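# Place yellow sponge on blue-block desk or in tote

## Task

Set the yellow sponge down on whichever desk carries a blue foam block, resting on the desk surface itself and not on any other item there. If none of the room's desks has such a block, the sponge goes into the tote near the door instead, lying fully inside with no part over the rim. The foam blocks must stay exactly where they were, without being rotated. Nothing new may end up on the floor. The cartons must remain standing upright on their desks. The robot must not topple or finish leaning, or the attempt fails. Anything that stays in place only because the robot is still holding or pressing it does not count.

## Robot and tools

Robot: a Hello Robot Stretch 4 with a single arm. It has an omni-wheel base, a lift that slides up a mast, an arm that telescopes straight forward, a three-joint wrist (yaw, pitch, roll) and a two-finger gripper. It stands about 1.6 m tall; the base rim lies within 0.23 m of the base origin. Cameras: head_camera, head_left_camera, head_right_camera (fisheye) and wrist_camera.

Frames: the base frame sits on the floor below the base centre, x ahead, y to the left, z up. hand_pose is reported in it, as the point between the fingers 0.015 m back from the tips; it may be slightly wrong. With every wrist joint at 0 the hand axes match the base axes. The odometry frame is the base frame as it was when the scene began; base_odometry heading runs -3.142 to 3.142, left positive.

execute_actions: argument actions is a list holding one action or nothing (empty just reports state and images). Optional cameras: a list of names, or null/["all"] for all, [] for none. One action may contain:
- base: exactly one key, all offsets relative to where the base last measured itself. translate_m moves straight ahead (positive) or back, -2 to 2 m. strafe_m slides sideways, left positive, -2 to 2 m. rotate_rad turns in place, counter-clockwise positive, -3.2 to 3.2 rad.
- joints: a single object keyed by joint name, each value an absolute target, not an offset. lift_m 0 to 1.2 m; arm_m 0 to 0.55 m (extension); wrist_yaw_rad -1.134 to 4.276 (0 ahead, positive left, 3.14 stowed; past 3.4 the arm may block it); wrist_pitch_rad -1.117 to 4.259 (0 level, 1.57 pointing down); wrist_roll_rad -1.117 to 4.259 (positive turns clockwise as seen from behind); gripper_m 0 to 0.08 m finger gap. Out-of-range joint targets are clamped and flagged; other bad values or unknown keys reject the whole call.
- pace: "slow", "default", "fast" or "max". A high lift reduces base speed.
- contact_limits: {"arm_m": value}, 0 (gentlest) to 0.75, default 0.5; the arm stops when pushing harder.
- end_of_arm: "enable_torque", sent as the only content of the action, to revive wrist or gripper motors that shut off.
Base and joint motions start together. A joint or base left out of an action may still be driving toward an older target. No action runs past 15 s. Unfold at the start with lift_m 0.4 and wrist_yaw_rad 0 together.

wait: seconds from 0 to 10; nothing new is commanded and the world keeps running. zoom_image: camera name and region [x0, y0, x1, y1] in pixels of that camera's latest full image, at most 504 by 504. finished_scene: scene number (1 or 2); final, reports success and gives the next task. If a call reports a stop, later motion calls in the same reply are skipped. The simulation also keeps going while replies are being written, with the robot holding its last command, and occasionally something nudges a loose object.

Result lines: base_status and joint_status tell how each motion ended: done; off_target (resting short of target, maybe still pushing); contact_stop_at_<key> (hit something; that part goes slack, a lift may sag, wheels may roll); limit_stop_at_<name>, including own_body (self-collision, likely when the gripper tilts up and is rolled) and tilt (leaning over 6 degrees, drive and arm go slack); time_out; torque_fault (motor limp until enable_torque). on_its_own lists things not commanded this call; "held at" gives the held target. lidar_m: 12 distances in metres for 30-degree sectors, first straight ahead then counter-clockwise (4th left, 7th behind, 10th right); "-" means nothing seen or closer than 0.25 m; it sees from about 0.15 m up, so table tops register, but glass and thin legs may not. wrist_depth_mm: 7x7 grid of median depths, 100 to 2000 mm, read from top left. turned_by_wheels vs turned_by_imu: a gap over about 0.1 rad means slip or collision and a heading error of roughly their difference. base_tilt in degrees (forward/right positive), with a fixed bias up to 1.5. motor_effort: percent of maximum, positive toward higher joint values, bracket = peak of the last action; wheel values positive push a right turn. pictures names the returned images in order.

Gripping: command a gap smaller than the object; on contact the fingers stop just past it. While squeezing, gripper_m reads above the command and off_target appears. A gripper effort held beyond about 50 trips a torque fault and may drop the load.

Avoid: tipping (over 1 kg held with arm_m above 0.2 while driving or turning, especially fast; hard pushes or pulls, especially high up); pressing the gripper into things with base or arm moves (wrist faults); drops, slams, knocking items to the floor, disturbing the foam blocks or tipping cartons; finishing while the gripper still holds or props the sponge.

Each tool is called after "Request:" by a JSON object that holds its "method" and its "body", one argument or row to a line.

## Session

Request:
{"method": "execute_actions", "body": {
  "actions": []
}}

Scene clock: 0.00 s.
base_odometry: x=+0.000 y=+0.000 heading=+0.000 (m, m, rad; odometry frame)
turned_by_wheels: +0.000 (rad since the last result)
turned_by_imu: +0.000 (rad since the last result)
base_tilt: forward=+0.0 right=-0.2 (deg)
lidar_m: 1.49 1.91 1.88 1.83 1.14 0.83 0.80 0.87 1.31 1.27 1.37 2.16
base_status: not commanded
joint_positions: lift_m=+0.275 arm_m=+0.002 wrist_yaw_rad=+3.185 wrist_pitch_rad=+0.019 wrist_roll_rad=+0.003 gripper_m=+0.040
joint_status: not commanded
motor_effort: lift_m=+19 arm_m=-1 wrist_yaw_rad=-1 wrist_pitch_rad=-10 wrist_roll_rad=+1 gripper_m=+0 wheel_0=+0 wheel_1=-1 wheel_2=+0 (%)
hand_pose: x=-0.0432 y=+0.0782 z=+0.4495 quat_wxyz=(-0.021, -0.009, +0.002, +1.000) (m; base frame)
wrist_depth_mm: - 136 180 1008 1060 1060 1576 / - 108 136 1255 1182 1138 1078 / - 112 135 1708 1708 1661 1618 / 135 135 177 1708 1618 1618 1661 / 212 1661 1708 1661 1661 1618 1618 / 1308 1618 1281 1618 1618 1499 1576 / 991 - 591 1138 105 1281 1160
pictures: head_camera, head_left_camera, head_right_camera, wrist_camera
Images, in order (width x height): head_camera 420x560, head_left_camera 420x672, head_right_camera 420x672, wrist_camera 616x392.

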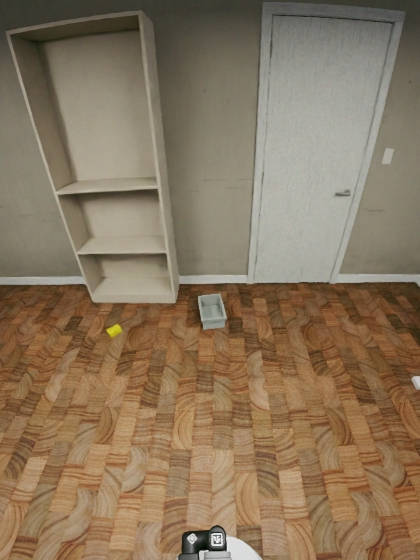

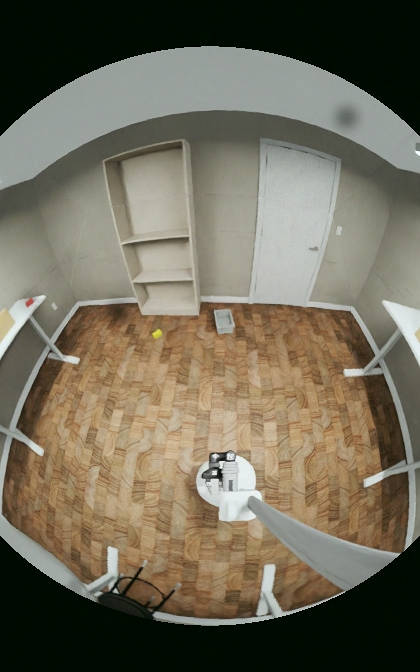

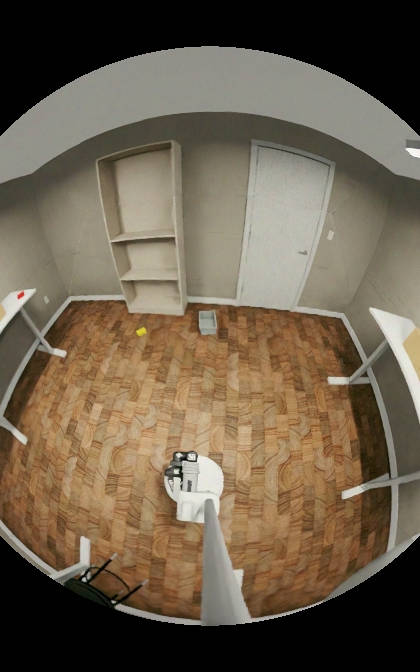

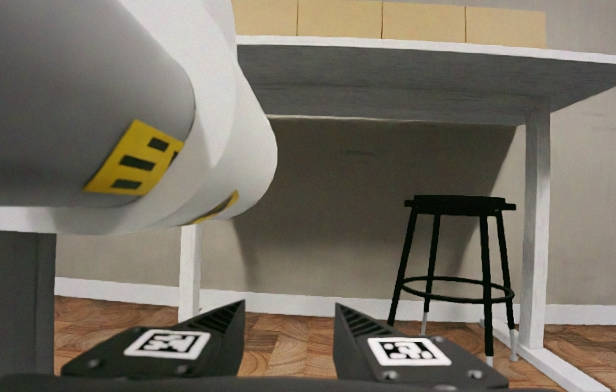

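Look around first.

Request:
{"method": "execute_actions", "body": {
  "actions": [
    {"base":{"rotate_rad":-1.57},"pace":"fast"}
  ],
  "cameras": ["head_camera","head_left_camera"]
}}

Request:
{"method": "execute_actions", "body": {
  "actions": [
    {"base":{"rotate_rad":-1.57},"pace":"fast"}
  ],
  "cameras": ["head_camera","head_left_camera"]
}}

Request:
{"method": "execute_actions", "body": {
  "actions": [
    {"base":{"rotate_rad":-1.57},"pace":"fast"}
  ],
  "cameras": ["head_camera","head_left_camera"]
}}

Scene clock: 7.60 s.
base_odometry: x=+0.000 y=+0.000 heading=-1.570 (m, m, rad; odometry frame)
turned_by_wheels: -1.570 (rad since the last result)
turned_by_imu: -1.596 (rad since the last result)
base_tilt: forward=+0.0 right=-0.2 (deg)
lidar_m: 1.26 1.37 2.17 1.49 1.91 1.90 2.22 1.18 0.85 0.81 0.84 1.31
base_status: done
joint_positions: lift_m=+0.275 arm_m=+0.002 wrist_yaw_rad=+3.185 wrist_pitch_rad=+0.019 wrist_roll_rad=+0.003 gripper_m=+0.040
joint_status: not commanded
motor_effort: lift_m=+20(20) arm_m=-1(1) wrist_yaw_rad=-2(1) wrist_pitch_rad=-12(10) wrist_roll_rad=+0(2) gripper_m=+0(2) wheel_0=+2(6) wheel_1=+2(14) wheel_2=+1(10) (%)
hand_pose: x=-0.0432 y=+0.0782 z=+0.4495 quat_wxyz=(-0.021, -0.009, +0.002, +1.000) (m; base frame)
wrist_depth_mm: - 136 180 - - - - / - 108 136 - - - - / - 112 135 - - - - / 135 135 176 - - - - / 212 - - - - - - / 1308 1618 1661 1756 1808 1921 1863 / 976 - 591 1138 105 1255 1255
pictures: head_camera, head_left_camera
Images, in order (width x height): head_camera 420x560, head_left_camera 420x672.

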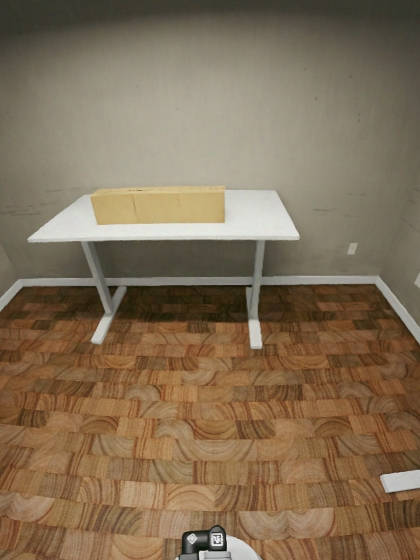

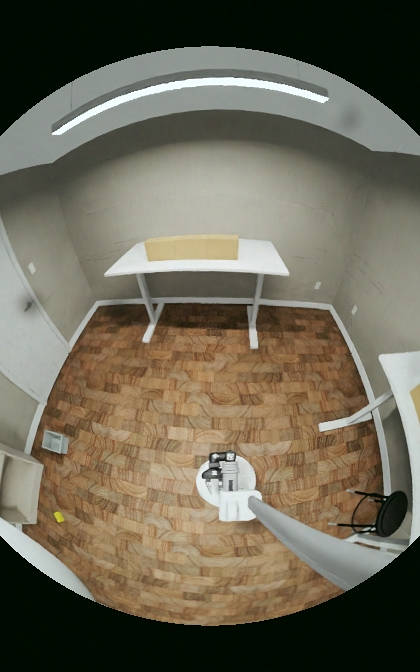

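Scene clock: 9.33 s.
base_odometry: x=+0.000 y=+0.000 heading=-3.139 (m, m, rad; odometry frame)
turned_by_wheels: -1.569 (rad since the last result)
turned_by_imu: -1.597 (rad since the last result)
base_tilt: forward=+0.1 right=-0.1 (deg)
lidar_m: 0.80 0.84 1.29 1.27 1.36 2.16 1.63 1.92 1.87 1.83 1.15 0.86
base_status: done
joint_positions: lift_m=+0.275 arm_m=+0.002 wrist_yaw_rad=+3.185 wrist_pitch_rad=+0.019 wrist_roll_rad=+0.003 gripper_m=+0.040
joint_status: not commanded
motor_effort: lift_m=+19(20) arm_m=-1(1) wrist_yaw_rad=+0(3) wrist_pitch_rad=-8(10) wrist_roll_rad=+0(1) gripper_m=-2(1) wheel_0=+3(8) wheel_1=+3(13) wheel_2=+2(9) (%)
hand_pose: x=-0.0432 y=+0.0782 z=+0.4495 quat_wxyz=(-0.021, -0.009, +0.002, +1.000) (m; base frame)
wrist_depth_mm: - 136 180 - - - - / - 108 135 - - - - / - 112 135 - - - - / 135 135 176 - - - - / 212 - - - - - - / 1308 1618 1661 1576 1863 1808 1921 / 991 - 597 1138 105 1281 1255
pictures: head_camera, head_left_camera
Images, in order (width x height): head_camera 420x560, head_left_camera 420x672.

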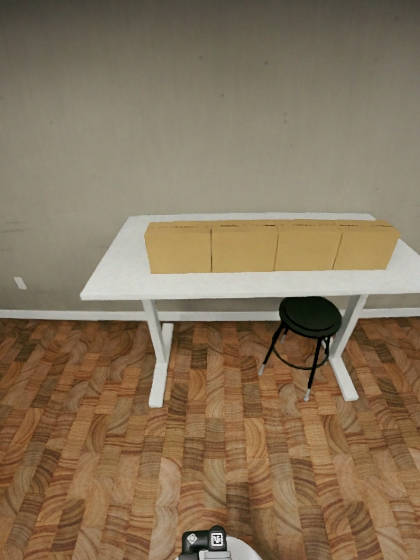

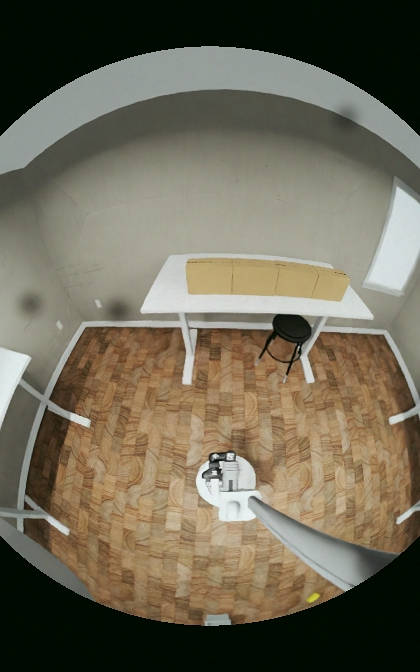

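Scene clock: 11.07 s.
base_odometry: x=+0.000 y=+0.000 heading=+1.575 (m, m, rad; odometry frame)
turned_by_wheels: -1.570 (rad since the last result)
turned_by_imu: -1.597 (rad since the last result)
base_tilt: forward=+0.0 right=-0.2 (deg)
lidar_m: 1.81 1.16 0.85 0.80 0.85 1.32 1.28 1.37 2.17 1.50 1.92 1.87
base_status: done
joint_positions: lift_m=+0.275 arm_m=+0.002 wrist_yaw_rad=+3.185 wrist_pitch_rad=+0.019 wrist_roll_rad=+0.003 gripper_m=+0.040
joint_status: not commanded
motor_effort: lift_m=+20(20) arm_m=-1(1) wrist_yaw_rad=-4(3) wrist_pitch_rad=-8(9) wrist_roll_rad=-1(1) gripper_m=+1(0) wheel_0=+2(13) wheel_1=+2(14) wheel_2=+1(12) (%)
hand_pose: x=-0.0431 y=+0.0782 z=+0.4495 quat_wxyz=(-0.021, -0.009, +0.002, +1.000) (m; base frame)
wrist_depth_mm: - 136 180 - - - - / - 108 136 1537 - - - / - 112 135 - - - - / 135 135 176 - - - - / 212 - - - - - - / 1308 1661 1708 1808 1708 1921 1863 / 991 - 591 1138 105 1255 1281
pictures: head_camera, head_left_camera
Images, in order (width x height): head_camera 420x560, head_left_camera 420x672.

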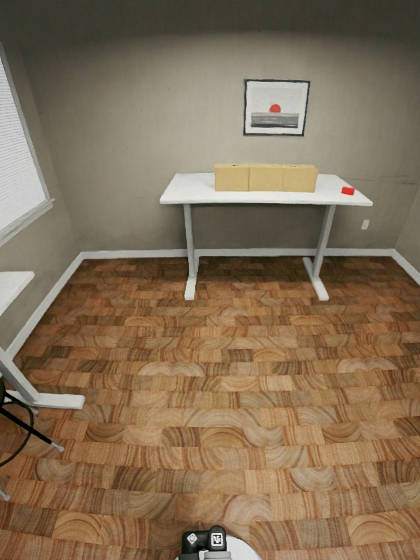

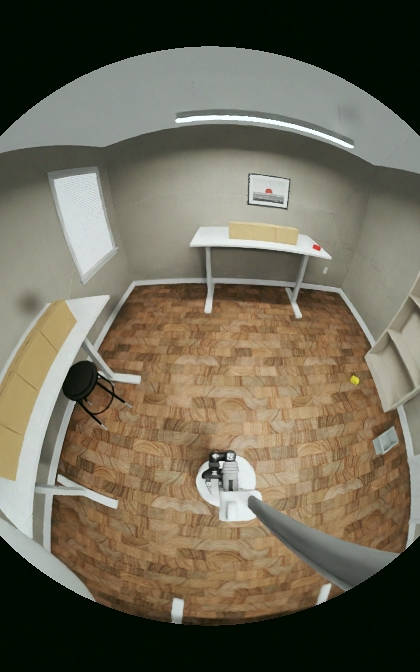

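Request:
{"method": "execute_actions", "body": {
  "actions": [
    {"base":{"rotate_rad":-1.04},"joints":{"lift_m":0.4,"wrist_yaw_rad":0,"wrist_pitch_rad":1.2,"gripper_m":0.08},"pace":"fast"}
  ],
  "cameras": []
}}

Request:
{"method": "execute_actions", "body": {
  "actions": [
    {"base":{"translate_m":0.8},"pace":"fast"}
  ],
  "cameras": ["head_camera","wrist_camera"]
}}

Scene clock: 23.33 s.
base_odometry: x=+0.000 y=+0.000 heading=+0.535 (m, m, rad; odometry frame)
turned_by_wheels: -1.040 (rad since the last result)
turned_by_imu: -1.057 (rad since the last result)
base_tilt: forward=+0.1 right=-0.2 (deg)
lidar_m: 1.93 1.87 1.81 1.15 0.82 0.81 0.82 1.32 1.29 1.34 2.17 1.50
base_status: done
joint_positions: lift_m=+0.400 arm_m=+0.002 wrist_yaw_rad=+0.000 wrist_pitch_rad=+1.201 wrist_roll_rad=+0.003 gripper_m=+0.080
joint_status: all done
motor_effort: lift_m=+22(25) arm_m=-2(1) wrist_yaw_rad=-2(6) wrist_pitch_rad=-3(9) wrist_roll_rad=+0(1) gripper_m=+0(2) wheel_0=+1(9) wheel_1=+2(13) wheel_2=+1(9) (%)
hand_pose: x=+0.2499 y=-0.0874 z=+0.3796 quat_wxyz=(+0.825, +0.001, +0.565, -0.001) (m; base frame)
wrist_depth_mm: 699 707 715 723 741 750 768 / 647 661 661 676 683 699 707 / 603 615 621 621 634 647 647 / 559 574 574 580 591 603 609 / 525 535 539 549 554 564 569 / 496 504 512 517 517 525 530 / - - 484 492 135 - -
pictures: none
No camera images: the call's "cameras" was empty. Leave "cameras" out to get every camera's image.

Scene clock: 26.60 s.
base_odometry: x=+0.688 y=+0.408 heading=+0.535 (m, m, rad; odometry frame)
turned_by_wheels: +0.000 (rad since the last result)
turned_by_imu: -0.004 (rad since the last result)
base_tilt: forward=+0.1 right=-0.1 (deg)
lidar_m: 1.19 1.41 1.37 1.47 1.56 1.50 2.00 1.76 1.72 1.97 0.88 1.13
base_status: done
joint_positions: lift_m=+0.400 arm_m=+0.002 wrist_yaw_rad=+0.000 wrist_pitch_rad=+1.201 wrist_roll_rad=+0.003 gripper_m=+0.080
joint_status: not commanded
motor_effort: lift_m=+23(23) arm_m=-2(2) wrist_yaw_rad=-2(3) wrist_pitch_rad=-6(7) wrist_roll_rad=-1(1) gripper_m=+1(2) wheel_0=+0(5) wheel_1=+2(10) wheel_2=+3(15) (%)
hand_pose: x=+0.2499 y=-0.0874 z=+0.3796 quat_wxyz=(+0.825, +0.001, +0.565, -0.001) (m; base frame)
wrist_depth_mm: 699 707 715 715 741 759 778 / 647 654 661 683 683 699 715 / 603 609 615 627 634 647 654 / 564 574 580 585 585 597 609 / 530 539 549 549 554 559 569 / 496 500 508 517 525 525 535 / - - 480 492 135 - -
pictures: head_camera, wrist_camera
Images, in order (width x height): head_camera 420x560, wrist_camera 616x392.

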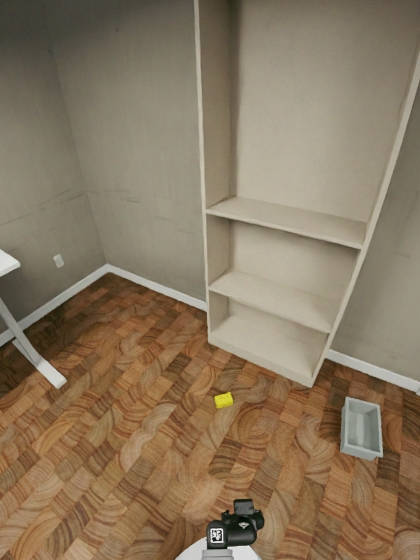

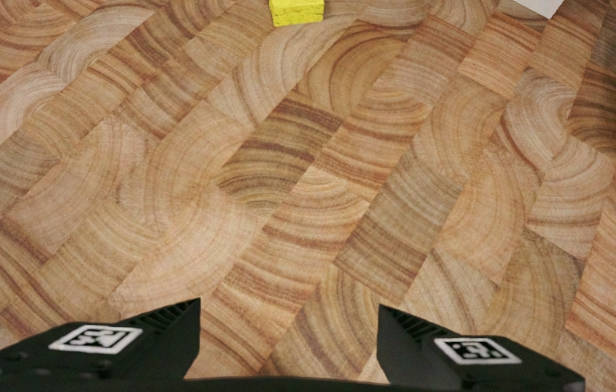

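Request:
{"method": "execute_actions", "body": {
  "actions": [
    {"base":{"translate_m":0.3},"joints":{"arm_m":0.3,"wrist_pitch_rad":1.57,"lift_m":0.3},"pace":"fast"}
  ],
  "cameras": ["head_camera","wrist_camera"]
}}

Scene clock: 34.33 s.
base_odometry: x=+0.946 y=+0.561 heading=+0.536 (m, m, rad; odometry frame)
turned_by_wheels: +0.000 (rad since the last result)
turned_by_imu: +0.000 (rad since the last result)
base_tilt: forward=+0.0 right=-0.2 (deg)
lidar_m: 0.93 1.74 1.20 1.29 2.63 1.74 2.30 1.93 1.88 0.80 0.73 0.88
base_status: done
joint_positions: lift_m=+0.300 arm_m=+0.299 wrist_yaw_rad=+0.000 wrist_pitch_rad=+1.570 wrist_roll_rad=+0.003 gripper_m=+0.080
joint_status: all done
motor_effort: lift_m=+15(22) arm_m=+4(5) wrist_yaw_rad=-3(1) wrist_pitch_rad=-2(2) wrist_roll_rad=+1(1) gripper_m=+3(2) wheel_0=+0(9) wheel_1=+2(8) wheel_2=+3(17) (%)
hand_pose: x=+0.4704 y=-0.0874 z=+0.2659 quat_wxyz=(+0.707, +0.001, +0.707, -0.001) (m; base frame)
wrist_depth_mm: 410 413 415 418 427 427 433 / 404 410 415 418 421 427 430 / 404 407 410 370 421 424 427 / 402 407 410 413 418 421 424 / 402 402 407 413 415 415 421 / 399 399 404 410 410 415 421 / - - 402 407 135 - -
pictures: head_camera, wrist_camera
Images, in order (width x height): head_camera 420x560, wrist_camera 616x392.

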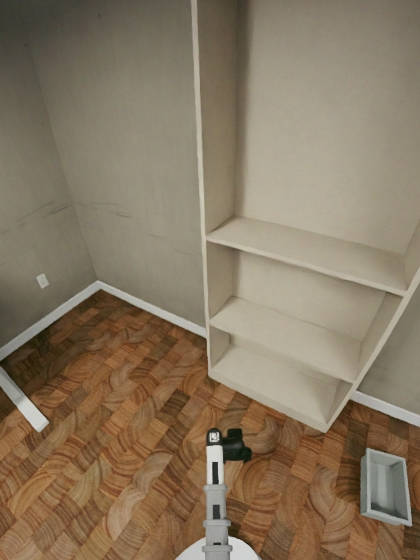

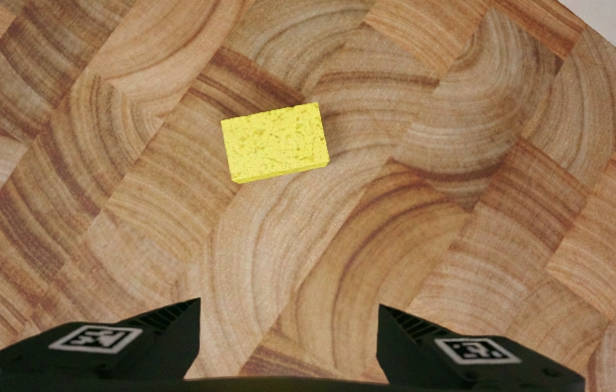

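Request:
{"method": "execute_actions", "body": {
  "actions": [
    {"base":{"strafe_m":0.02},"joints":{"arm_m":0.415,"wrist_roll_rad":1.37,"lift_m":0.15},"pace":"fast"}
  ],
  "cameras": ["wrist_camera"]
}}

Scene clock: 43.43 s.
base_odometry: x=+0.936 y=+0.578 heading=+0.536 (m, m, rad; odometry frame)
turned_by_wheels: +0.000 (rad since the last result)
turned_by_imu: +0.001 (rad since the last result)
base_tilt: forward=+0.1 right=-0.2 (deg)
lidar_m: 0.93 1.76 1.18 1.28 2.63 1.75 2.29 1.99 1.90 0.81 0.77 0.88
base_status: done
joint_positions: lift_m=+0.150 arm_m=+0.414 wrist_yaw_rad=+0.000 wrist_pitch_rad=+1.570 wrist_roll_rad=+1.370 gripper_m=+0.080
joint_status: all done
motor_effort: lift_m=+15(15) arm_m=+4(2) wrist_yaw_rad=-1(2) wrist_pitch_rad=+0(2) wrist_roll_rad=+0(8) gripper_m=+1(3) wheel_0=-1(6) wheel_1=+4(9) wheel_2=+0(0) (%)
hand_pose: x=+0.5854 y=-0.0874 z=+0.1159 quat_wxyz=(+0.548, +0.447, +0.547, -0.447) (m; base frame)
wrist_depth_mm: 262 263 265 266 268 270 272 / 260 262 264 265 267 268 271 / 260 262 263 265 266 268 270 / 257 260 262 263 265 267 268 / 257 259 260 217 264 265 268 / 256 257 216 217 262 265 266 / - - 215 216 135 - -
pictures: wrist_camera
Images, in order (width x height): wrist_camera 616x392.

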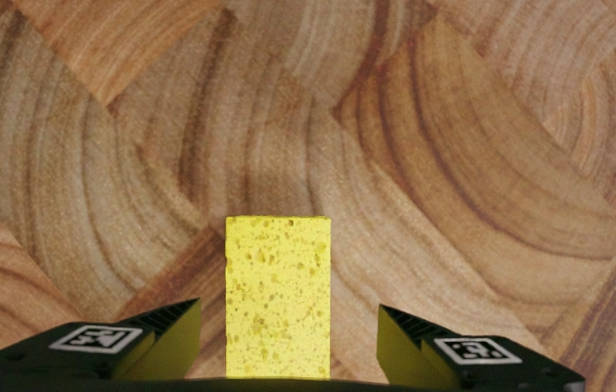

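Request:
{"method": "execute_actions", "body": {
  "actions": [
    {"joints":{"arm_m":0.424,"lift_m":0.06}}
  ],
  "cameras": []
}}

Request:
{"method": "execute_actions", "body": {
  "actions": [
    {"joints":{"gripper_m":0.045}}
  ],
  "cameras": ["wrist_camera"]
}}

Scene clock: 49.47 s.
base_odometry: x=+0.936 y=+0.578 heading=+0.536 (m, m, rad; odometry frame)
turned_by_wheels: +0.000 (rad since the last result)
turned_by_imu: +0.001 (rad since the last result)
base_tilt: forward=+0.1 right=-0.2 (deg)
lidar_m: 0.95 1.77 1.20 1.29 2.60 1.76 2.29 1.97 1.91 0.82 0.76 0.89
base_status: not commanded
joint_positions: lift_m=+0.060 arm_m=+0.423 wrist_yaw_rad=+0.000 wrist_pitch_rad=+1.570 wrist_roll_rad=+1.370 gripper_m=+0.080
joint_status: all done
motor_effort: lift_m=+14(16) arm_m=+4(4) wrist_yaw_rad=-2(1) wrist_pitch_rad=+1(0) wrist_roll_rad=+1(2) gripper_m=+0(1) wheel_0=+0(0) wheel_1=+3(3) wheel_2=+0(0) (%)
hand_pose: x=+0.5943 y=-0.0874 z=+0.0259 quat_wxyz=(+0.548, +0.447, +0.547, -0.447) (m; base frame)
wrist_depth_mm: 173 174 175 176 178 179 - / 172 173 174 176 177 178 179 / 172 173 173 175 176 177 178 / 171 172 173 174 175 176 177 / 170 171 128 129 175 176 177 / 169 169 128 128 154 175 175 / - - 127 127 128 - -
pictures: none
No camera images: the call's "cameras" was empty. Leave "cameras" out to get every camera's image.

Scene clock: 50.47 s.
base_odometry: x=+0.936 y=+0.578 heading=+0.536 (m, m, rad; odometry frame)
turned_by_wheels: +0.000 (rad since the last result)
turned_by_imu: +0.000 (rad since the last result)
base_tilt: forward=+0.1 right=-0.2 (deg)
lidar_m: 0.95 1.79 1.18 1.27 2.61 1.74 2.31 1.98 1.90 0.82 0.75 0.88
base_status: not commanded
joint_positions: lift_m=+0.060 arm_m=+0.423 wrist_yaw_rad=+0.000 wrist_pitch_rad=+1.570 wrist_roll_rad=+1.370 gripper_m=+0.060
joint_status: gripper_m off_target (ended at +0.060, target +0.045)
on_its_own: gripper_m is held at +0.055, not at your +0.045, by its contact guard: the fingers met something
motor_effort: lift_m=+15(15) arm_m=+4(4) wrist_yaw_rad=-2(2) wrist_pitch_rad=-2(3) wrist_roll_rad=+2(1) gripper_m=-35(38) wheel_0=-1(1) wheel_1=+3(3) wheel_2=+0(0) (%)
hand_pose: x=+0.5943 y=-0.0874 z=+0.0259 quat_wxyz=(+0.548, +0.447, +0.547, -0.447) (m; base frame)
wrist_depth_mm: 172 174 175 176 177 179 - / 172 173 174 176 177 178 179 / 171 172 174 175 176 177 178 / 170 172 173 174 175 176 177 / 170 171 128 129 174 176 176 / 169 170 127 128 174 175 176 / - - 126 128 116 175 -
pictures: wrist_camera
Images, in order (width x height): wrist_camera 616x392.

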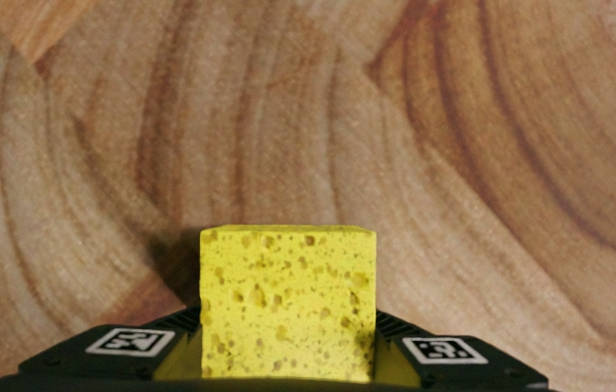

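Request:
{"method": "execute_actions", "body": {
  "actions": [
    {"base":{"rotate_rad":1.11},"joints":{"arm_m":0.0,"lift_m":0.2,"wrist_roll_rad":0},"pace":"fast"}
  ],
  "cameras": []
}}

Request:
{"method": "execute_actions", "body": {
  "actions": [
    {"base":{"strafe_m":0.4},"pace":"fast"}
  ],
  "cameras": []
}}

Request:
{"method": "execute_actions", "body": {
  "actions": [
    {"base":{"translate_m":0.85},"joints":{"lift_m":1.2},"pace":"fast"}
  ],
  "cameras": ["head_camera"]
}}

Scene clock: 58.57 s.
base_odometry: x=+0.936 y=+0.578 heading=+1.646 (m, m, rad; odometry frame)
turned_by_wheels: +1.110 (rad since the last result)
turned_by_imu: +1.130 (rad since the last result)
base_tilt: forward=+0.0 right=-0.2 (deg)
lidar_m: 1.19 1.30 1.77 1.73 1.86 1.96 2.26 0.77 0.81 0.89 0.97 1.91
base_status: done
joint_positions: lift_m=+0.191 arm_m=+0.204 wrist_yaw_rad=+0.000 wrist_pitch_rad=+1.570 wrist_roll_rad=+0.077 gripper_m=+0.060
joint_status: lift_m limit_stop_at_own_body (moved +0.130 of +0.140); arm_m limit_stop_at_own_body (moved -0.219 of -0.423); wrist_roll_rad limit_stop_at_own_body (moved -1.293 of -1.370)
joint sent to its limit — the command would take arm_m past its lower limit, so that joint was sent only as far as its limit.
on_its_own: wrist_roll_rad is held at +0.076, not at your +0.000, since a limit_stop_at_own_body; gripper_m is held at +0.055, not at your +0.045, by its contact guard: the fingers met something; lift_m is slack since a limit_stop_at_own_body (your +0.200 is given up); arm_m is slack since a limit_stop_at_own_body (your +0.000 is given up)
motor_effort: lift_m=+19(25) arm_m=+0(5) wrist_yaw_rad=-1(9) wrist_pitch_rad=+0(13) wrist_roll_rad=-2(7) gripper_m=-38(34) wheel_0=-2(10) wheel_1=-3(11) wheel_2=-1(9) (%)
hand_pose: x=+0.3752 y=-0.0874 z=+0.1562 quat_wxyz=(+0.707, +0.027, +0.706, -0.027) (m; base frame)
wrist_depth_mm: 303 304 307 310 314 315 320 / 301 304 306 309 312 315 317 / 300 301 303 307 309 312 315 / 297 300 303 306 307 310 314 / 296 298 128 129 306 307 312 / 293 296 128 128 304 307 309 / - - 126 127 116 307 307
pictures: none
No camera images: the call's "cameras" was empty. Leave "cameras" out to get every camera's image.

not run: a stop came earlier in this reply.

not run: a stop came earlier in this reply.

Request:
{"method": "execute_actions", "body": {
  "actions": [
    {"base":{"strafe_m":0.4},"joints":{"lift_m":1.2,"arm_m":0.2},"pace":"fast"}
  ],
  "cameras": []
}}

Request:
{"method": "execute_actions", "body": {
  "actions": [
    {"base":{"translate_m":0.85},"joints":{"arm_m":0.5,"wrist_roll_rad":0,"wrist_pitch_rad":1.2},"pace":"fast"}
  ],
  "cameras": ["head_camera","wrist_camera"]
}}

Scene clock: 67.80 s.
base_odometry: x=+0.537 y=+0.548 heading=+1.646 (m, m, rad; odometry frame)
turned_by_wheels: +0.000 (rad since the last result)
turned_by_imu: +0.002 (rad since the last result)
base_tilt: forward=+0.0 right=-0.2 (deg)
lidar_m: 1.23 1.35 1.37 1.33 1.47 1.90 2.66 2.05 1.09 1.30 1.40 1.28
base_status: done
joint_positions: lift_m=+1.200 arm_m=+0.201 wrist_yaw_rad=+0.000 wrist_pitch_rad=+1.570 wrist_roll_rad=+0.077 gripper_m=+0.060
joint_status: all done
on_its_own: wrist_roll_rad is held at +0.076, not at your +0.000, since a limit_stop_at_own_body; gripper_m is held at +0.055, not at your +0.045, by its contact guard: the fingers met something
motor_effort: lift_m=+24(25) arm_m=-4(4) wrist_yaw_rad=-1(2) wrist_pitch_rad=-2(3) wrist_roll_rad=+0(0) gripper_m=-35(36) wheel_0=+2(10) wheel_1=-1(13) wheel_2=+0(0) (%)
hand_pose: x=+0.3717 y=-0.0874 z=+1.1651 quat_wxyz=(+0.707, +0.027, +0.706, -0.027) (m; base frame)
wrist_depth_mm: 1281 1308 1281 1281 1336 1336 1366 / 1281 1281 1281 1308 1308 1336 1336 / 1255 1281 1281 1281 1336 1366 1336 / 1281 1255 1255 1308 1308 1336 1308 / 1255 1255 128 129 1308 1336 1308 / 1255 1255 128 128 1281 1308 1336 / - - 127 128 116 1281 1308
pictures: none
No camera images: the call's "cameras" was empty. Leave "cameras" out to get every camera's image.

Scene clock: 72.10 s.
base_odometry: x=+0.473 y=+1.396 heading=+1.646 (m, m, rad; odometry frame)
turned_by_wheels: +0.000 (rad since the last result)
turned_by_imu: -0.003 (rad since the last result)
base_tilt: forward=+0.1 right=-0.2 (deg)
lidar_m: 0.41 0.44 0.67 1.34 1.37 2.05 3.52 1.68 1.39 1.42 0.53 0.41
base_status: done
joint_positions: lift_m=+1.200 arm_m=+0.499 wrist_yaw_rad=+0.000 wrist_pitch_rad=+1.201 wrist_roll_rad=+0.000 gripper_m=+0.060
joint_status: all done
on_its_own: gripper_m is held at +0.055, not at your +0.045, by its contact guard: the fingers met something
motor_effort: lift_m=+23(23) arm_m=+4(6) wrist_yaw_rad=-3(1) wrist_pitch_rad=-4(13) wrist_roll_rad=+2(1) gripper_m=-36(35) wheel_0=+1(9) wheel_1=+3(9) wheel_2=+1(12) (%)
hand_pose: x=+0.7471 y=-0.0874 z=+1.1794 quat_wxyz=(+0.825, +0.000, +0.565, +0.000) (m; base frame)
wrist_depth_mm: 504 508 517 521 559 549 535 / 466 473 477 484 492 500 512 / 430 439 439 449 455 462 473 / 399 366 413 421 427 433 439 / 382 384 128 129 394 404 407 / 357 362 127 128 373 382 384 / - - 127 128 116 364 364
pictures: head_camera, wrist_camera
Images, in order (width x height): head_camera 420x560, wrist_camera 616x392.

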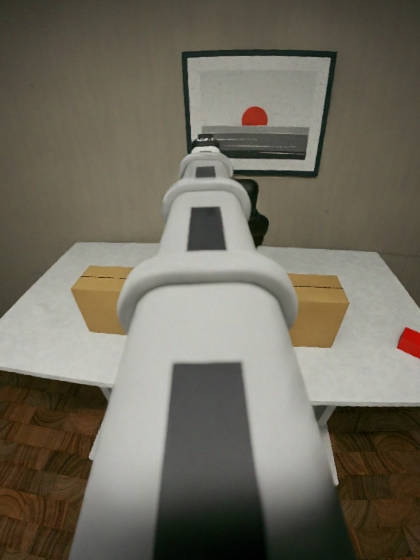

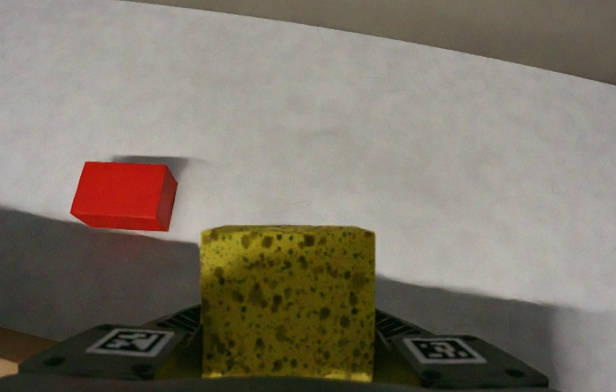

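Request:
{"method": "execute_actions", "body": {
  "actions": [
    {"joints":{"arm_m":0.55,"wrist_yaw_rad":1.0,"wrist_pitch_rad":1.0}}
  ],
  "cameras": ["wrist_camera"]
}}

Request:
{"method": "execute_actions", "body": {
  "actions": [
    {"joints":{"wrist_yaw_rad":-1.0}}
  ],
  "cameras": ["wrist_camera"]
}}

Scene clock: 79.90 s.
base_odometry: x=+0.473 y=+1.396 heading=+1.646 (m, m, rad; odometry frame)
turned_by_wheels: +0.000 (rad since the last result)
turned_by_imu: +0.001 (rad since the last result)
base_tilt: forward=+0.1 right=-0.2 (deg)
lidar_m: 0.40 0.45 0.69 1.35 1.37 2.06 3.53 1.67 1.42 1.43 0.52 0.41
base_status: not commanded
joint_positions: lift_m=+1.200 arm_m=+0.549 wrist_yaw_rad=+1.000 wrist_pitch_rad=+1.002 wrist_roll_rad=+0.000 gripper_m=+0.060
joint_status: all done
on_its_own: gripper_m is held at +0.055, not at your +0.045, by its contact guard: the fingers met something
motor_effort: lift_m=+24(24) arm_m=+4(5) wrist_yaw_rad=-1(6) wrist_pitch_rad=-6(13) wrist_roll_rad=+0(0) gripper_m=-35(36) wheel_0=+1(1) wheel_1=+3(3) wheel_2=+1(0) (%)
hand_pose: x=+0.8557 y=+0.0491 z=+1.1986 quat_wxyz=(+0.770, -0.230, +0.421, +0.420) (m; base frame)
wrist_depth_mm: 1618 1708 691 707 627 462 382 / 591 603 609 621 621 496 404 / 332 530 535 549 554 535 424 / 290 473 484 488 496 517 452 / 257 424 128 129 442 455 469 / 228 345 127 128 402 410 415 / - - 127 128 116 384 384
pictures: wrist_camera
Images, in order (width x height): wrist_camera 616x392.

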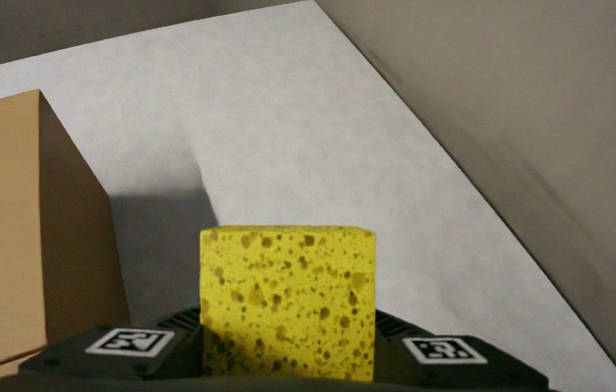

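Scene clock: 81.63 s.
base_odometry: x=+0.473 y=+1.396 heading=+1.646 (m, m, rad; odometry frame)
turned_by_wheels: +0.000 (rad since the last result)
turned_by_imu: +0.000 (rad since the last result)
base_tilt: forward=+0.0 right=-0.2 (deg)
lidar_m: 0.41 0.44 0.70 1.33 1.36 2.06 3.53 1.69 1.41 1.40 0.53 0.41
base_status: not commanded
joint_positions: lift_m=+1.200 arm_m=+0.549 wrist_yaw_rad=-1.000 wrist_pitch_rad=+1.002 wrist_roll_rad=+0.000 gripper_m=+0.060
joint_status: all done
on_its_own: gripper_m is held at +0.055, not at your +0.045, by its contact guard: the fingers met something
motor_effort: lift_m=+23(23) arm_m=+4(4) wrist_yaw_rad=-3(6) wrist_pitch_rad=-8(7) wrist_roll_rad=+1(2) gripper_m=-37(35) wheel_0=+1(1) wheel_1=+3(3) wheel_2=+0(0) (%)
hand_pose: x=+0.7086 y=-0.1436 z=+1.1986 quat_wxyz=(+0.770, +0.230, +0.422, -0.420) (m; base frame)
wrist_depth_mm: 473 564 683 715 1255 1499 1308 / 512 591 609 621 634 1499 1430 / 535 525 535 554 559 574 585 / 462 473 484 492 500 282 492 / 421 427 128 129 247 254 257 / 384 389 127 128 224 231 233 / - - 127 128 116 215 220
pictures: wrist_camera
Images, in order (width x height): wrist_camera 616x392.

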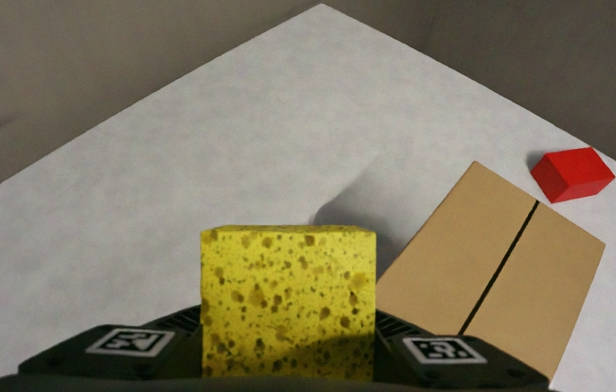

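Request:
{"method": "execute_actions", "body": {
  "actions": [
    {"base":{"translate_m":-1.4},"joints":{"arm_m":0.1},"pace":"fast"}
  ],
  "cameras": []
}}

Request:
{"method": "execute_actions", "body": {
  "actions": [
    {"base":{"rotate_rad":1.55},"pace":"fast"}
  ],
  "cameras": ["head_camera"]
}}

Scene clock: 94.13 s.
base_odometry: x=+0.578 y=+0.000 heading=+1.646 (m, m, rad; odometry frame)
turned_by_wheels: +0.000 (rad since the last result)
turned_by_imu: +0.008 (rad since the last result)
base_tilt: forward=+0.1 right=-0.1 (deg)
lidar_m: 1.78 1.96 1.41 1.39 1.48 1.32 1.31 2.02 1.54 0.92 1.33 1.84
base_status: done
joint_positions: lift_m=+1.200 arm_m=+0.101 wrist_yaw_rad=-1.000 wrist_pitch_rad=+1.002 wrist_roll_rad=+0.000 gripper_m=+0.060
joint_status: all done
on_its_own: gripper_m is held at +0.055, not at your +0.045, by its contact guard: the fingers met something
motor_effort: lift_m=+23(23) arm_m=-4(5) wrist_yaw_rad=-2(3) wrist_pitch_rad=-6(7) wrist_roll_rad=+1(3) gripper_m=-36(36) wheel_0=-1(8) wheel_1=-4(6) wheel_2=-1(18) (%)
hand_pose: x=+0.2599 y=-0.1436 z=+1.1986 quat_wxyz=(+0.770, +0.230, +0.421, -0.421) (m; base frame)
wrist_depth_mm: - - - 1756 1464 1308 1160 / 1921 - - 1983 1756 1366 1281 / 1708 1708 1756 1808 1708 1618 1397 / 1537 1576 1618 1661 1661 1708 1576 / 1397 1430 128 129 1464 1499 1537 / 1255 1281 128 128 1336 1366 1366 / - - 127 128 116 1308 1281
pictures: none
No camera images: the call's "cameras" was empty. Leave "cameras" out to get every camera's image.

Scene clock: 96.97 s.
base_odometry: x=+0.578 y=+0.000 heading=-3.088 (m, m, rad; odometry frame)
turned_by_wheels: +1.549 (rad since the last result)
turned_by_imu: +1.578 (rad since the last result)
base_tilt: forward=+0.0 right=-0.2 (deg)
lidar_m: 1.39 1.49 1.31 1.29 1.42 1.55 0.92 1.36 1.84 1.80 1.93 1.43
base_status: done
joint_positions: lift_m=+1.200 arm_m=+0.101 wrist_yaw_rad=-1.000 wrist_pitch_rad=+1.002 wrist_roll_rad=+0.000 gripper_m=+0.060
joint_status: not commanded
on_its_own: gripper_m is held at +0.055, not at your +0.045, by its contact guard: the fingers met something
motor_effort: lift_m=+23(24) arm_m=-4(4) wrist_yaw_rad=-3(1) wrist_pitch_rad=-8(7) wrist_roll_rad=+0(0) gripper_m=-37(34) wheel_0=-3(6) wheel_1=-4(9) wheel_2=-4(12) (%)
hand_pose: x=+0.2599 y=-0.1436 z=+1.1986 quat_wxyz=(+0.770, +0.230, +0.421, -0.421) (m; base frame)
wrist_depth_mm: 1336 1808 - - - - - / 1661 1863 - - - - - / 1661 1708 1756 1863 1808 1863 1863 / 1537 1537 1576 1618 1661 1661 1708 / 1366 1430 128 129 1464 1464 1537 / 1281 1281 127 128 1336 1366 1366 / - - 127 128 116 1281 1281
pictures: head_camera
Images, in order (width x height): head_camera 420x560.

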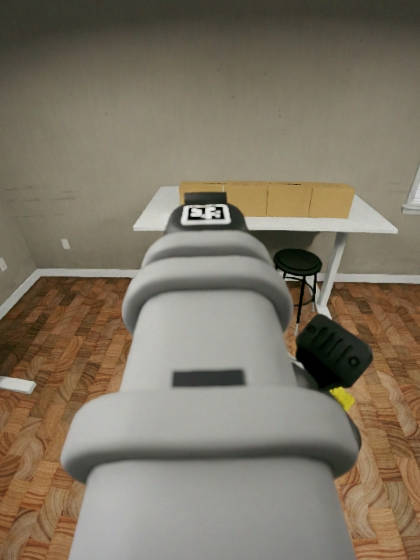

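Request:
{"method": "execute_actions", "body": {
  "actions": [
    {"base":{"translate_m":1.02},"joints":{"arm_m":0.55,"wrist_pitch_rad":0.8},"pace":"fast"}
  ],
  "cameras": ["wrist_camera"]
}}

Request:
{"method": "execute_actions", "body": {
  "actions": [
    {"joints":{"wrist_yaw_rad":0.3,"wrist_pitch_rad":1.3}}
  ],
  "cameras": ["wrist_camera"]
}}

Scene clock: 107.03 s.
base_odometry: x=-0.440 y=-0.055 heading=-3.088 (m, m, rad; odometry frame)
turned_by_wheels: +0.000 (rad since the last result)
turned_by_imu: -0.003 (rad since the last result)
base_tilt: forward=+0.1 right=-0.2 (deg)
lidar_m: 0.37 0.40 0.59 1.20 1.28 1.94 2.55 2.45 1.96 1.93 0.51 0.38
base_status: done
joint_positions: lift_m=+1.200 arm_m=+0.549 wrist_yaw_rad=-1.000 wrist_pitch_rad=+0.802 wrist_roll_rad=+0.000 gripper_m=+0.060
joint_status: all done
on_its_own: gripper_m is held at +0.055, not at your +0.045, by its contact guard: the fingers met something
motor_effort: lift_m=+24(24) arm_m=+4(5) wrist_yaw_rad=-4(1) wrist_pitch_rad=-8(10) wrist_roll_rad=+0(0) gripper_m=-37(39) wheel_0=+1(6) wheel_1=+5(8) wheel_2=-2(14) (%)
hand_pose: x=+0.7266 y=-0.1716 z=+1.2248 quat_wxyz=(+0.808, +0.187, +0.343, -0.441) (m; base frame)
wrist_depth_mm: 407 480 597 778 1118 - - / 433 517 661 831 917 - - / 466 559 683 715 732 759 732 / 504 569 591 603 615 634 397 / 492 500 128 129 525 525 317 / 433 442 127 128 452 436 273 / - - 126 128 116 246 246
pictures: wrist_camera
Images, in order (width x height): wrist_camera 616x392.

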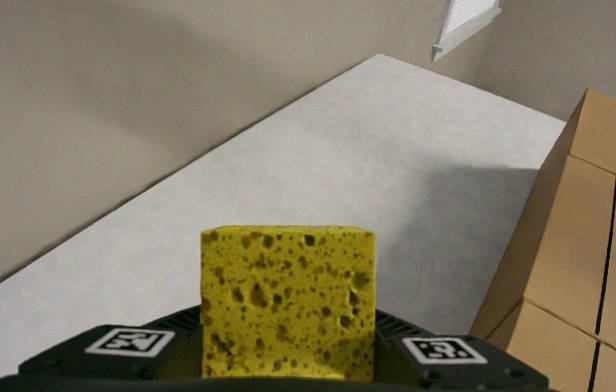

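Scene clock: 108.37 s.
base_odometry: x=-0.440 y=-0.055 heading=-3.088 (m, m, rad; odometry frame)
turned_by_wheels: +0.000 (rad since the last result)
turned_by_imu: +0.000 (rad since the last result)
base_tilt: forward=+0.0 right=-0.2 (deg)
lidar_m: 0.37 0.37 0.57 1.20 1.30 1.92 2.53 2.44 1.96 1.90 0.52 0.38
base_status: not commanded
joint_positions: lift_m=+1.200 arm_m=+0.549 wrist_yaw_rad=+0.300 wrist_pitch_rad=+1.301 wrist_roll_rad=+0.000 gripper_m=+0.060
joint_status: all done
on_its_own: gripper_m is held at +0.055, not at your +0.045, by its contact guard: the fingers met something
motor_effort: lift_m=+23(23) arm_m=+4(4) wrist_yaw_rad=-2(5) wrist_pitch_rad=-3(7) wrist_roll_rad=+0(1) gripper_m=-34(37) wheel_0=+1(1) wheel_1=+4(4) wheel_2=-2(2) (%)
hand_pose: x=+0.8002 y=-0.0668 z=+1.1728 quat_wxyz=(+0.787, -0.090, +0.599, +0.119) (m; base frame)
wrist_depth_mm: 449 452 459 462 469 418 377 / 424 430 433 439 445 452 433 / 404 407 413 415 424 430 433 / 382 387 392 399 402 410 413 / 366 370 128 129 379 387 392 / 349 355 128 128 366 370 373 / - - 127 128 116 357 357
pictures: wrist_camera
Images, in order (width x height): wrist_camera 616x392.

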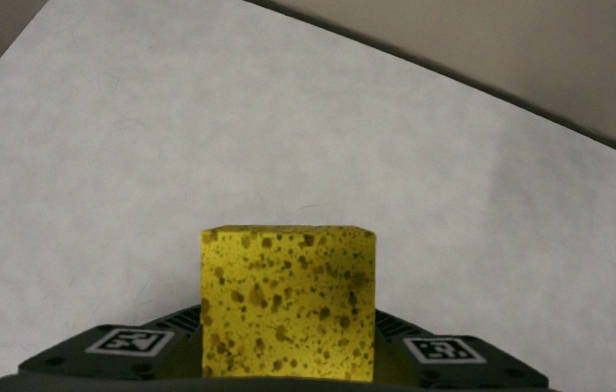

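Retract a bit to see near the cartons.

Request:
{"method": "execute_actions", "body": {
  "actions": [
    {"joints":{"wrist_yaw_rad":0,"arm_m":0.42,"wrist_pitch_rad":1.4}}
  ],
  "cameras": ["wrist_camera"]
}}

Scene clock: 112.47 s.
base_odometry: x=-0.440 y=-0.055 heading=-3.088 (m, m, rad; odometry frame)
turned_by_wheels: +0.000 (rad since the last result)
turned_by_imu: +0.001 (rad since the last result)
base_tilt: forward=+0.0 right=-0.2 (deg)
lidar_m: 0.37 0.40 0.58 1.19 1.29 1.93 2.56 2.46 1.96 1.91 0.52 0.37
base_status: not commanded
joint_positions: lift_m=+1.200 arm_m=+0.421 wrist_yaw_rad=+0.000 wrist_pitch_rad=+1.401 wrist_roll_rad=+0.000 gripper_m=+0.060
joint_status: all done
on_its_own: gripper_m is held at +0.055, not at your +0.045, by its contact guard: the fingers met something
motor_effort: lift_m=+24(23) arm_m=-4(4) wrist_yaw_rad=-2(6) wrist_pitch_rad=-2(4) wrist_roll_rad=+0(2) gripper_m=-35(36) wheel_0=+1(1) wheel_1=+5(5) wheel_2=-2(2) (%)
hand_pose: x=+0.6276 y=-0.0874 z=+1.1681 quat_wxyz=(+0.765, +0.000, +0.645, +0.000) (m; base frame)
wrist_depth_mm: 407 410 415 418 427 433 439 / 394 397 402 410 413 415 424 / 379 384 389 394 399 402 407 / 368 375 377 379 387 389 394 / 357 362 128 129 370 377 379 / 180 182 128 128 262 366 370 / - - 127 128 116 186 -
pictures: wrist_camera
Images, in order (width x height): wrist_camera 616x392.

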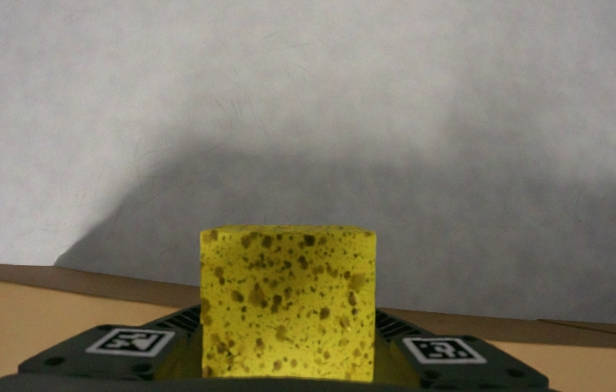

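Request:
{"method": "execute_actions", "body": {
  "actions": [
    {"base":{"translate_m":-0.8},"joints":{"wrist_pitch_rad":1.2,"arm_m":0.1},"pace":"fast"}
  ],
  "cameras": []
}}

Request:
{"method": "execute_actions", "body": {
  "actions": [
    {"base":{"rotate_rad":1.54},"pace":"fast"}
  ],
  "cameras": []
}}

Request:
{"method": "execute_actions", "body": {
  "actions": [
    {"base":{"translate_m":0.85},"joints":{"arm_m":0.47},"pace":"fast"}
  ],
  "cameras": ["wrist_camera","head_camera"]
}}

Scene clock: 123.83 s.
base_odometry: x=+0.358 y=-0.012 heading=-3.089 (m, m, rad; odometry frame)
turned_by_wheels: +0.000 (rad since the last result)
turned_by_imu: +0.005 (rad since the last result)
base_tilt: forward=+0.0 right=-0.2 (deg)
lidar_m: 1.15 1.24 1.31 1.27 1.38 1.77 1.16 1.57 1.87 1.82 1.98 1.20
base_status: done
joint_positions: lift_m=+1.200 arm_m=+0.101 wrist_yaw_rad=+0.000 wrist_pitch_rad=+1.202 wrist_roll_rad=+0.000 gripper_m=+0.060
joint_status: all done
on_its_own: gripper_m is held at +0.055, not at your +0.045, by its contact guard: the fingers met something
motor_effort: lift_m=+24(23) arm_m=-4(5) wrist_yaw_rad=-3(3) wrist_pitch_rad=-4(6) wrist_roll_rad=-2(0) gripper_m=-37(36) wheel_0=-2(6) wheel_1=-5(6) wheel_2=+3(14) (%)
hand_pose: x=+0.3483 y=-0.0874 z=+1.1794 quat_wxyz=(+0.825, +0.000, +0.565, +0.000) (m; base frame)
wrist_depth_mm: 1708 1708 1708 1756 1756 1138 1708 / 1576 1618 1618 1618 1661 1661 1708 / 1464 1464 1499 1499 1537 1576 1618 / 1366 1397 1430 1430 1430 1464 1464 / 1308 1336 128 129 1366 1397 1397 / 1229 1229 128 128 1281 1281 1308 / - - 127 128 115 1229 1229
pictures: none
No camera images: the call's "cameras" was empty. Leave "cameras" out to get every camera's image.

Scene clock: 126.67 s.
base_odometry: x=+0.358 y=-0.012 heading=-1.550 (m, m, rad; odometry frame)
turned_by_wheels: +1.539 (rad since the last result)
turned_by_imu: +1.567 (rad since the last result)
base_tilt: forward=+0.0 right=-0.2 (deg)
lidar_m: 1.27 1.36 1.78 1.14 1.56 1.90 2.64 2.67 1.19 1.17 1.25 1.30
base_status: done
joint_positions: lift_m=+1.200 arm_m=+0.101 wrist_yaw_rad=+0.000 wrist_pitch_rad=+1.202 wrist_roll_rad=+0.000 gripper_m=+0.060
joint_status: not commanded
on_its_own: gripper_m is held at +0.055, not at your +0.045, by its contact guard: the fingers met something
motor_effort: lift_m=+23(23) arm_m=-4(4) wrist_yaw_rad=-2(1) wrist_pitch_rad=-4(6) wrist_roll_rad=+0(1) gripper_m=-35(37) wheel_0=-3(4) wheel_1=-4(10) wheel_2=-5(9) (%)
hand_pose: x=+0.3484 y=-0.0874 z=+1.1794 quat_wxyz=(+0.825, +0.000, +0.565, +0.000) (m; base frame)
wrist_depth_mm: 1756 1708 1756 1756 1756 1808 1863 / 1576 1576 1661 1618 1661 1661 1756 / 1464 1499 1499 1537 1537 1576 1618 / 1397 1366 1397 1430 1430 1464 1499 / 1281 1336 128 129 1336 1336 1397 / 1205 1229 128 128 1281 1308 1281 / - - 127 127 116 1205 1255
pictures: none
No camera images: the call's "cameras" was empty. Leave "cameras" out to get every camera's image.

Scene clock: 130.97 s.
base_odometry: x=+0.376 y=-0.862 heading=-1.549 (m, m, rad; odometry frame)
turned_by_wheels: +0.000 (rad since the last result)
turned_by_imu: -0.003 (rad since the last result)
base_tilt: forward=+0.0 right=-0.2 (deg)
lidar_m: 0.43 0.46 0.67 1.64 1.43 2.12 3.53 1.67 1.25 1.56 0.58 0.45
base_status: done
joint_positions: lift_m=+1.200 arm_m=+0.469 wrist_yaw_rad=+0.000 wrist_pitch_rad=+1.201 wrist_roll_rad=+0.000 gripper_m=+0.060
joint_status: all done
on_its_own: gripper_m is held at +0.055, not at your +0.045, by its contact guard: the fingers met something
motor_effort: lift_m=+23(23) arm_m=+4(5) wrist_yaw_rad=-2(2) wrist_pitch_rad=-3(5) wrist_roll_rad=+1(1) gripper_m=-35(35) wheel_0=+1(5) wheel_1=+3(8) wheel_2=+1(13) (%)
hand_pose: x=+0.7171 y=-0.0874 z=+1.1794 quat_wxyz=(+0.825, +0.000, +0.565, +0.000) (m; base frame)
wrist_depth_mm: 504 508 512 521 530 544 574 / 469 473 480 484 492 504 512 / 433 439 445 455 459 462 473 / 407 410 415 421 427 430 439 / 375 343 128 129 397 407 410 / 355 357 128 128 373 379 382 / - - 127 128 115 362 364
pictures: head_camera, wrist_camera
Images, in order (width x height): head_camera 420x560, wrist_camera 616x392.

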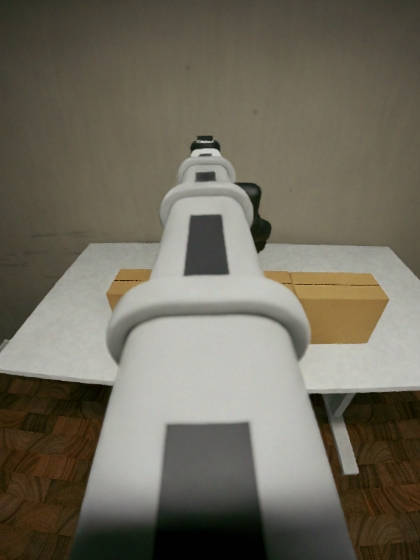

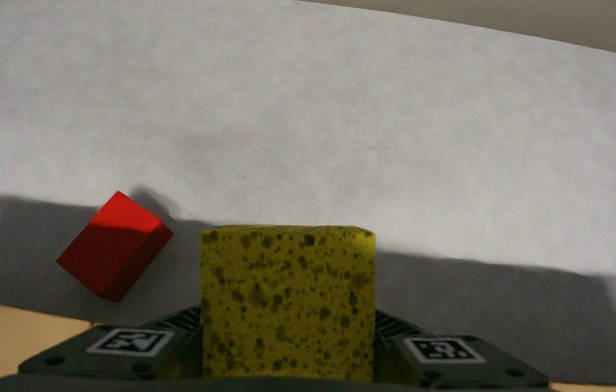

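Request:
{"method": "execute_actions", "body": {
  "actions": [
    {"joints":{"arm_m":0.55,"wrist_yaw_rad":-1.1,"wrist_pitch_rad":1.0}}
  ],
  "cameras": ["wrist_camera"]
}}

Request:
{"method": "execute_actions", "body": {
  "actions": [
    {"joints":{"wrist_yaw_rad":1.3}}
  ],
  "cameras": ["wrist_camera"]
}}

Scene clock: 142.10 s.
base_odometry: x=+0.376 y=-0.862 heading=-1.549 (m, m, rad; odometry frame)
turned_by_wheels: +0.000 (rad since the last result)
turned_by_imu: +0.001 (rad since the last result)
base_tilt: forward=+0.0 right=-0.2 (deg)
lidar_m: 0.40 0.46 0.69 1.65 1.43 2.15 3.55 1.66 1.25 1.55 0.58 0.44
base_status: not commanded
joint_positions: lift_m=+1.200 arm_m=+0.549 wrist_yaw_rad=-1.100 wrist_pitch_rad=+1.002 wrist_roll_rad=+0.000 gripper_m=+0.060
joint_status: all done
on_its_own: gripper_m is held at +0.055, not at your +0.045, by its contact guard: the fingers met something
motor_effort: lift_m=+24(23) arm_m=+4(4) wrist_yaw_rad=-2(7) wrist_pitch_rad=-6(11) wrist_roll_rad=+1(2) gripper_m=-37(36) wheel_0=+1(1) wheel_1=+2(3) wheel_2=+1(1) (%)
hand_pose: x=+0.6943 y=-0.1417 z=+1.1985 quat_wxyz=(+0.748, +0.251, +0.410, -0.458) (m; base frame)
wrist_depth_mm: 525 640 707 715 732 1708 1576 / 564 597 609 621 634 647 1618 / 521 530 539 549 549 319 342 / 462 473 484 492 283 282 492 / 421 427 128 129 247 254 455 / 382 392 128 128 224 232 418 / - - 126 128 116 219 392
pictures: wrist_camera
Images, in order (width x height): wrist_camera 616x392.

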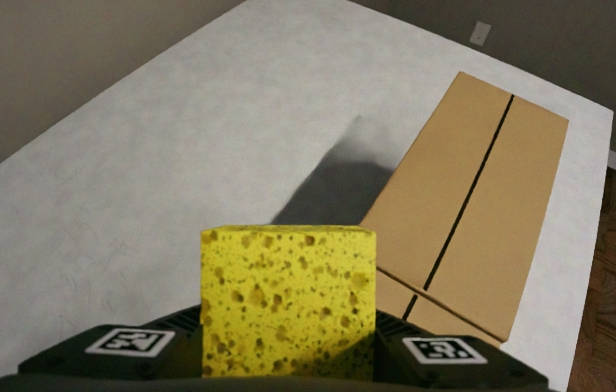

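Scene clock: 144.07 s.
base_odometry: x=+0.376 y=-0.862 heading=-1.549 (m, m, rad; odometry frame)
turned_by_wheels: +0.000 (rad since the last result)
turned_by_imu: +0.000 (rad since the last result)
base_tilt: forward=+0.0 right=-0.2 (deg)
lidar_m: 0.42 0.46 0.67 1.67 1.44 2.14 3.53 1.66 1.25 1.55 0.58 0.44
base_status: not commanded
joint_positions: lift_m=+1.200 arm_m=+0.549 wrist_yaw_rad=+1.300 wrist_pitch_rad=+1.002 wrist_roll_rad=+0.000 gripper_m=+0.060
joint_status: all done
on_its_own: gripper_m is held at +0.055, not at your +0.045, by its contact guard: the fingers met something
motor_effort: lift_m=+23(24) arm_m=+4(4) wrist_yaw_rad=-1(6) wrist_pitch_rad=-5(6) wrist_roll_rad=+1(2) gripper_m=-34(36) wheel_0=+1(1) wheel_1=+3(3) wheel_2=+1(1) (%)
hand_pose: x=+0.8351 y=+0.0870 z=+1.1986 quat_wxyz=(+0.698, -0.291, +0.382, +0.531) (m; base frame)
wrist_depth_mm: 1499 1576 1661 1708 960 627 480 / 597 603 615 621 634 627 492 / 530 530 539 544 554 569 508 / 260 282 484 492 496 508 512 / 236 267 128 129 442 452 455 / 213 229 128 128 402 413 418 / - - 127 128 115 384 387
pictures: wrist_camera
Images, in order (width x height): wrist_camera 616x392.

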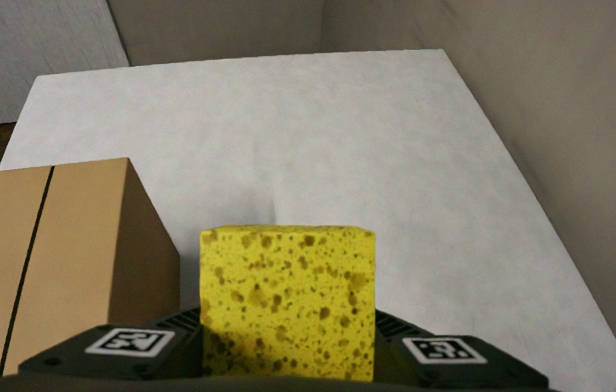

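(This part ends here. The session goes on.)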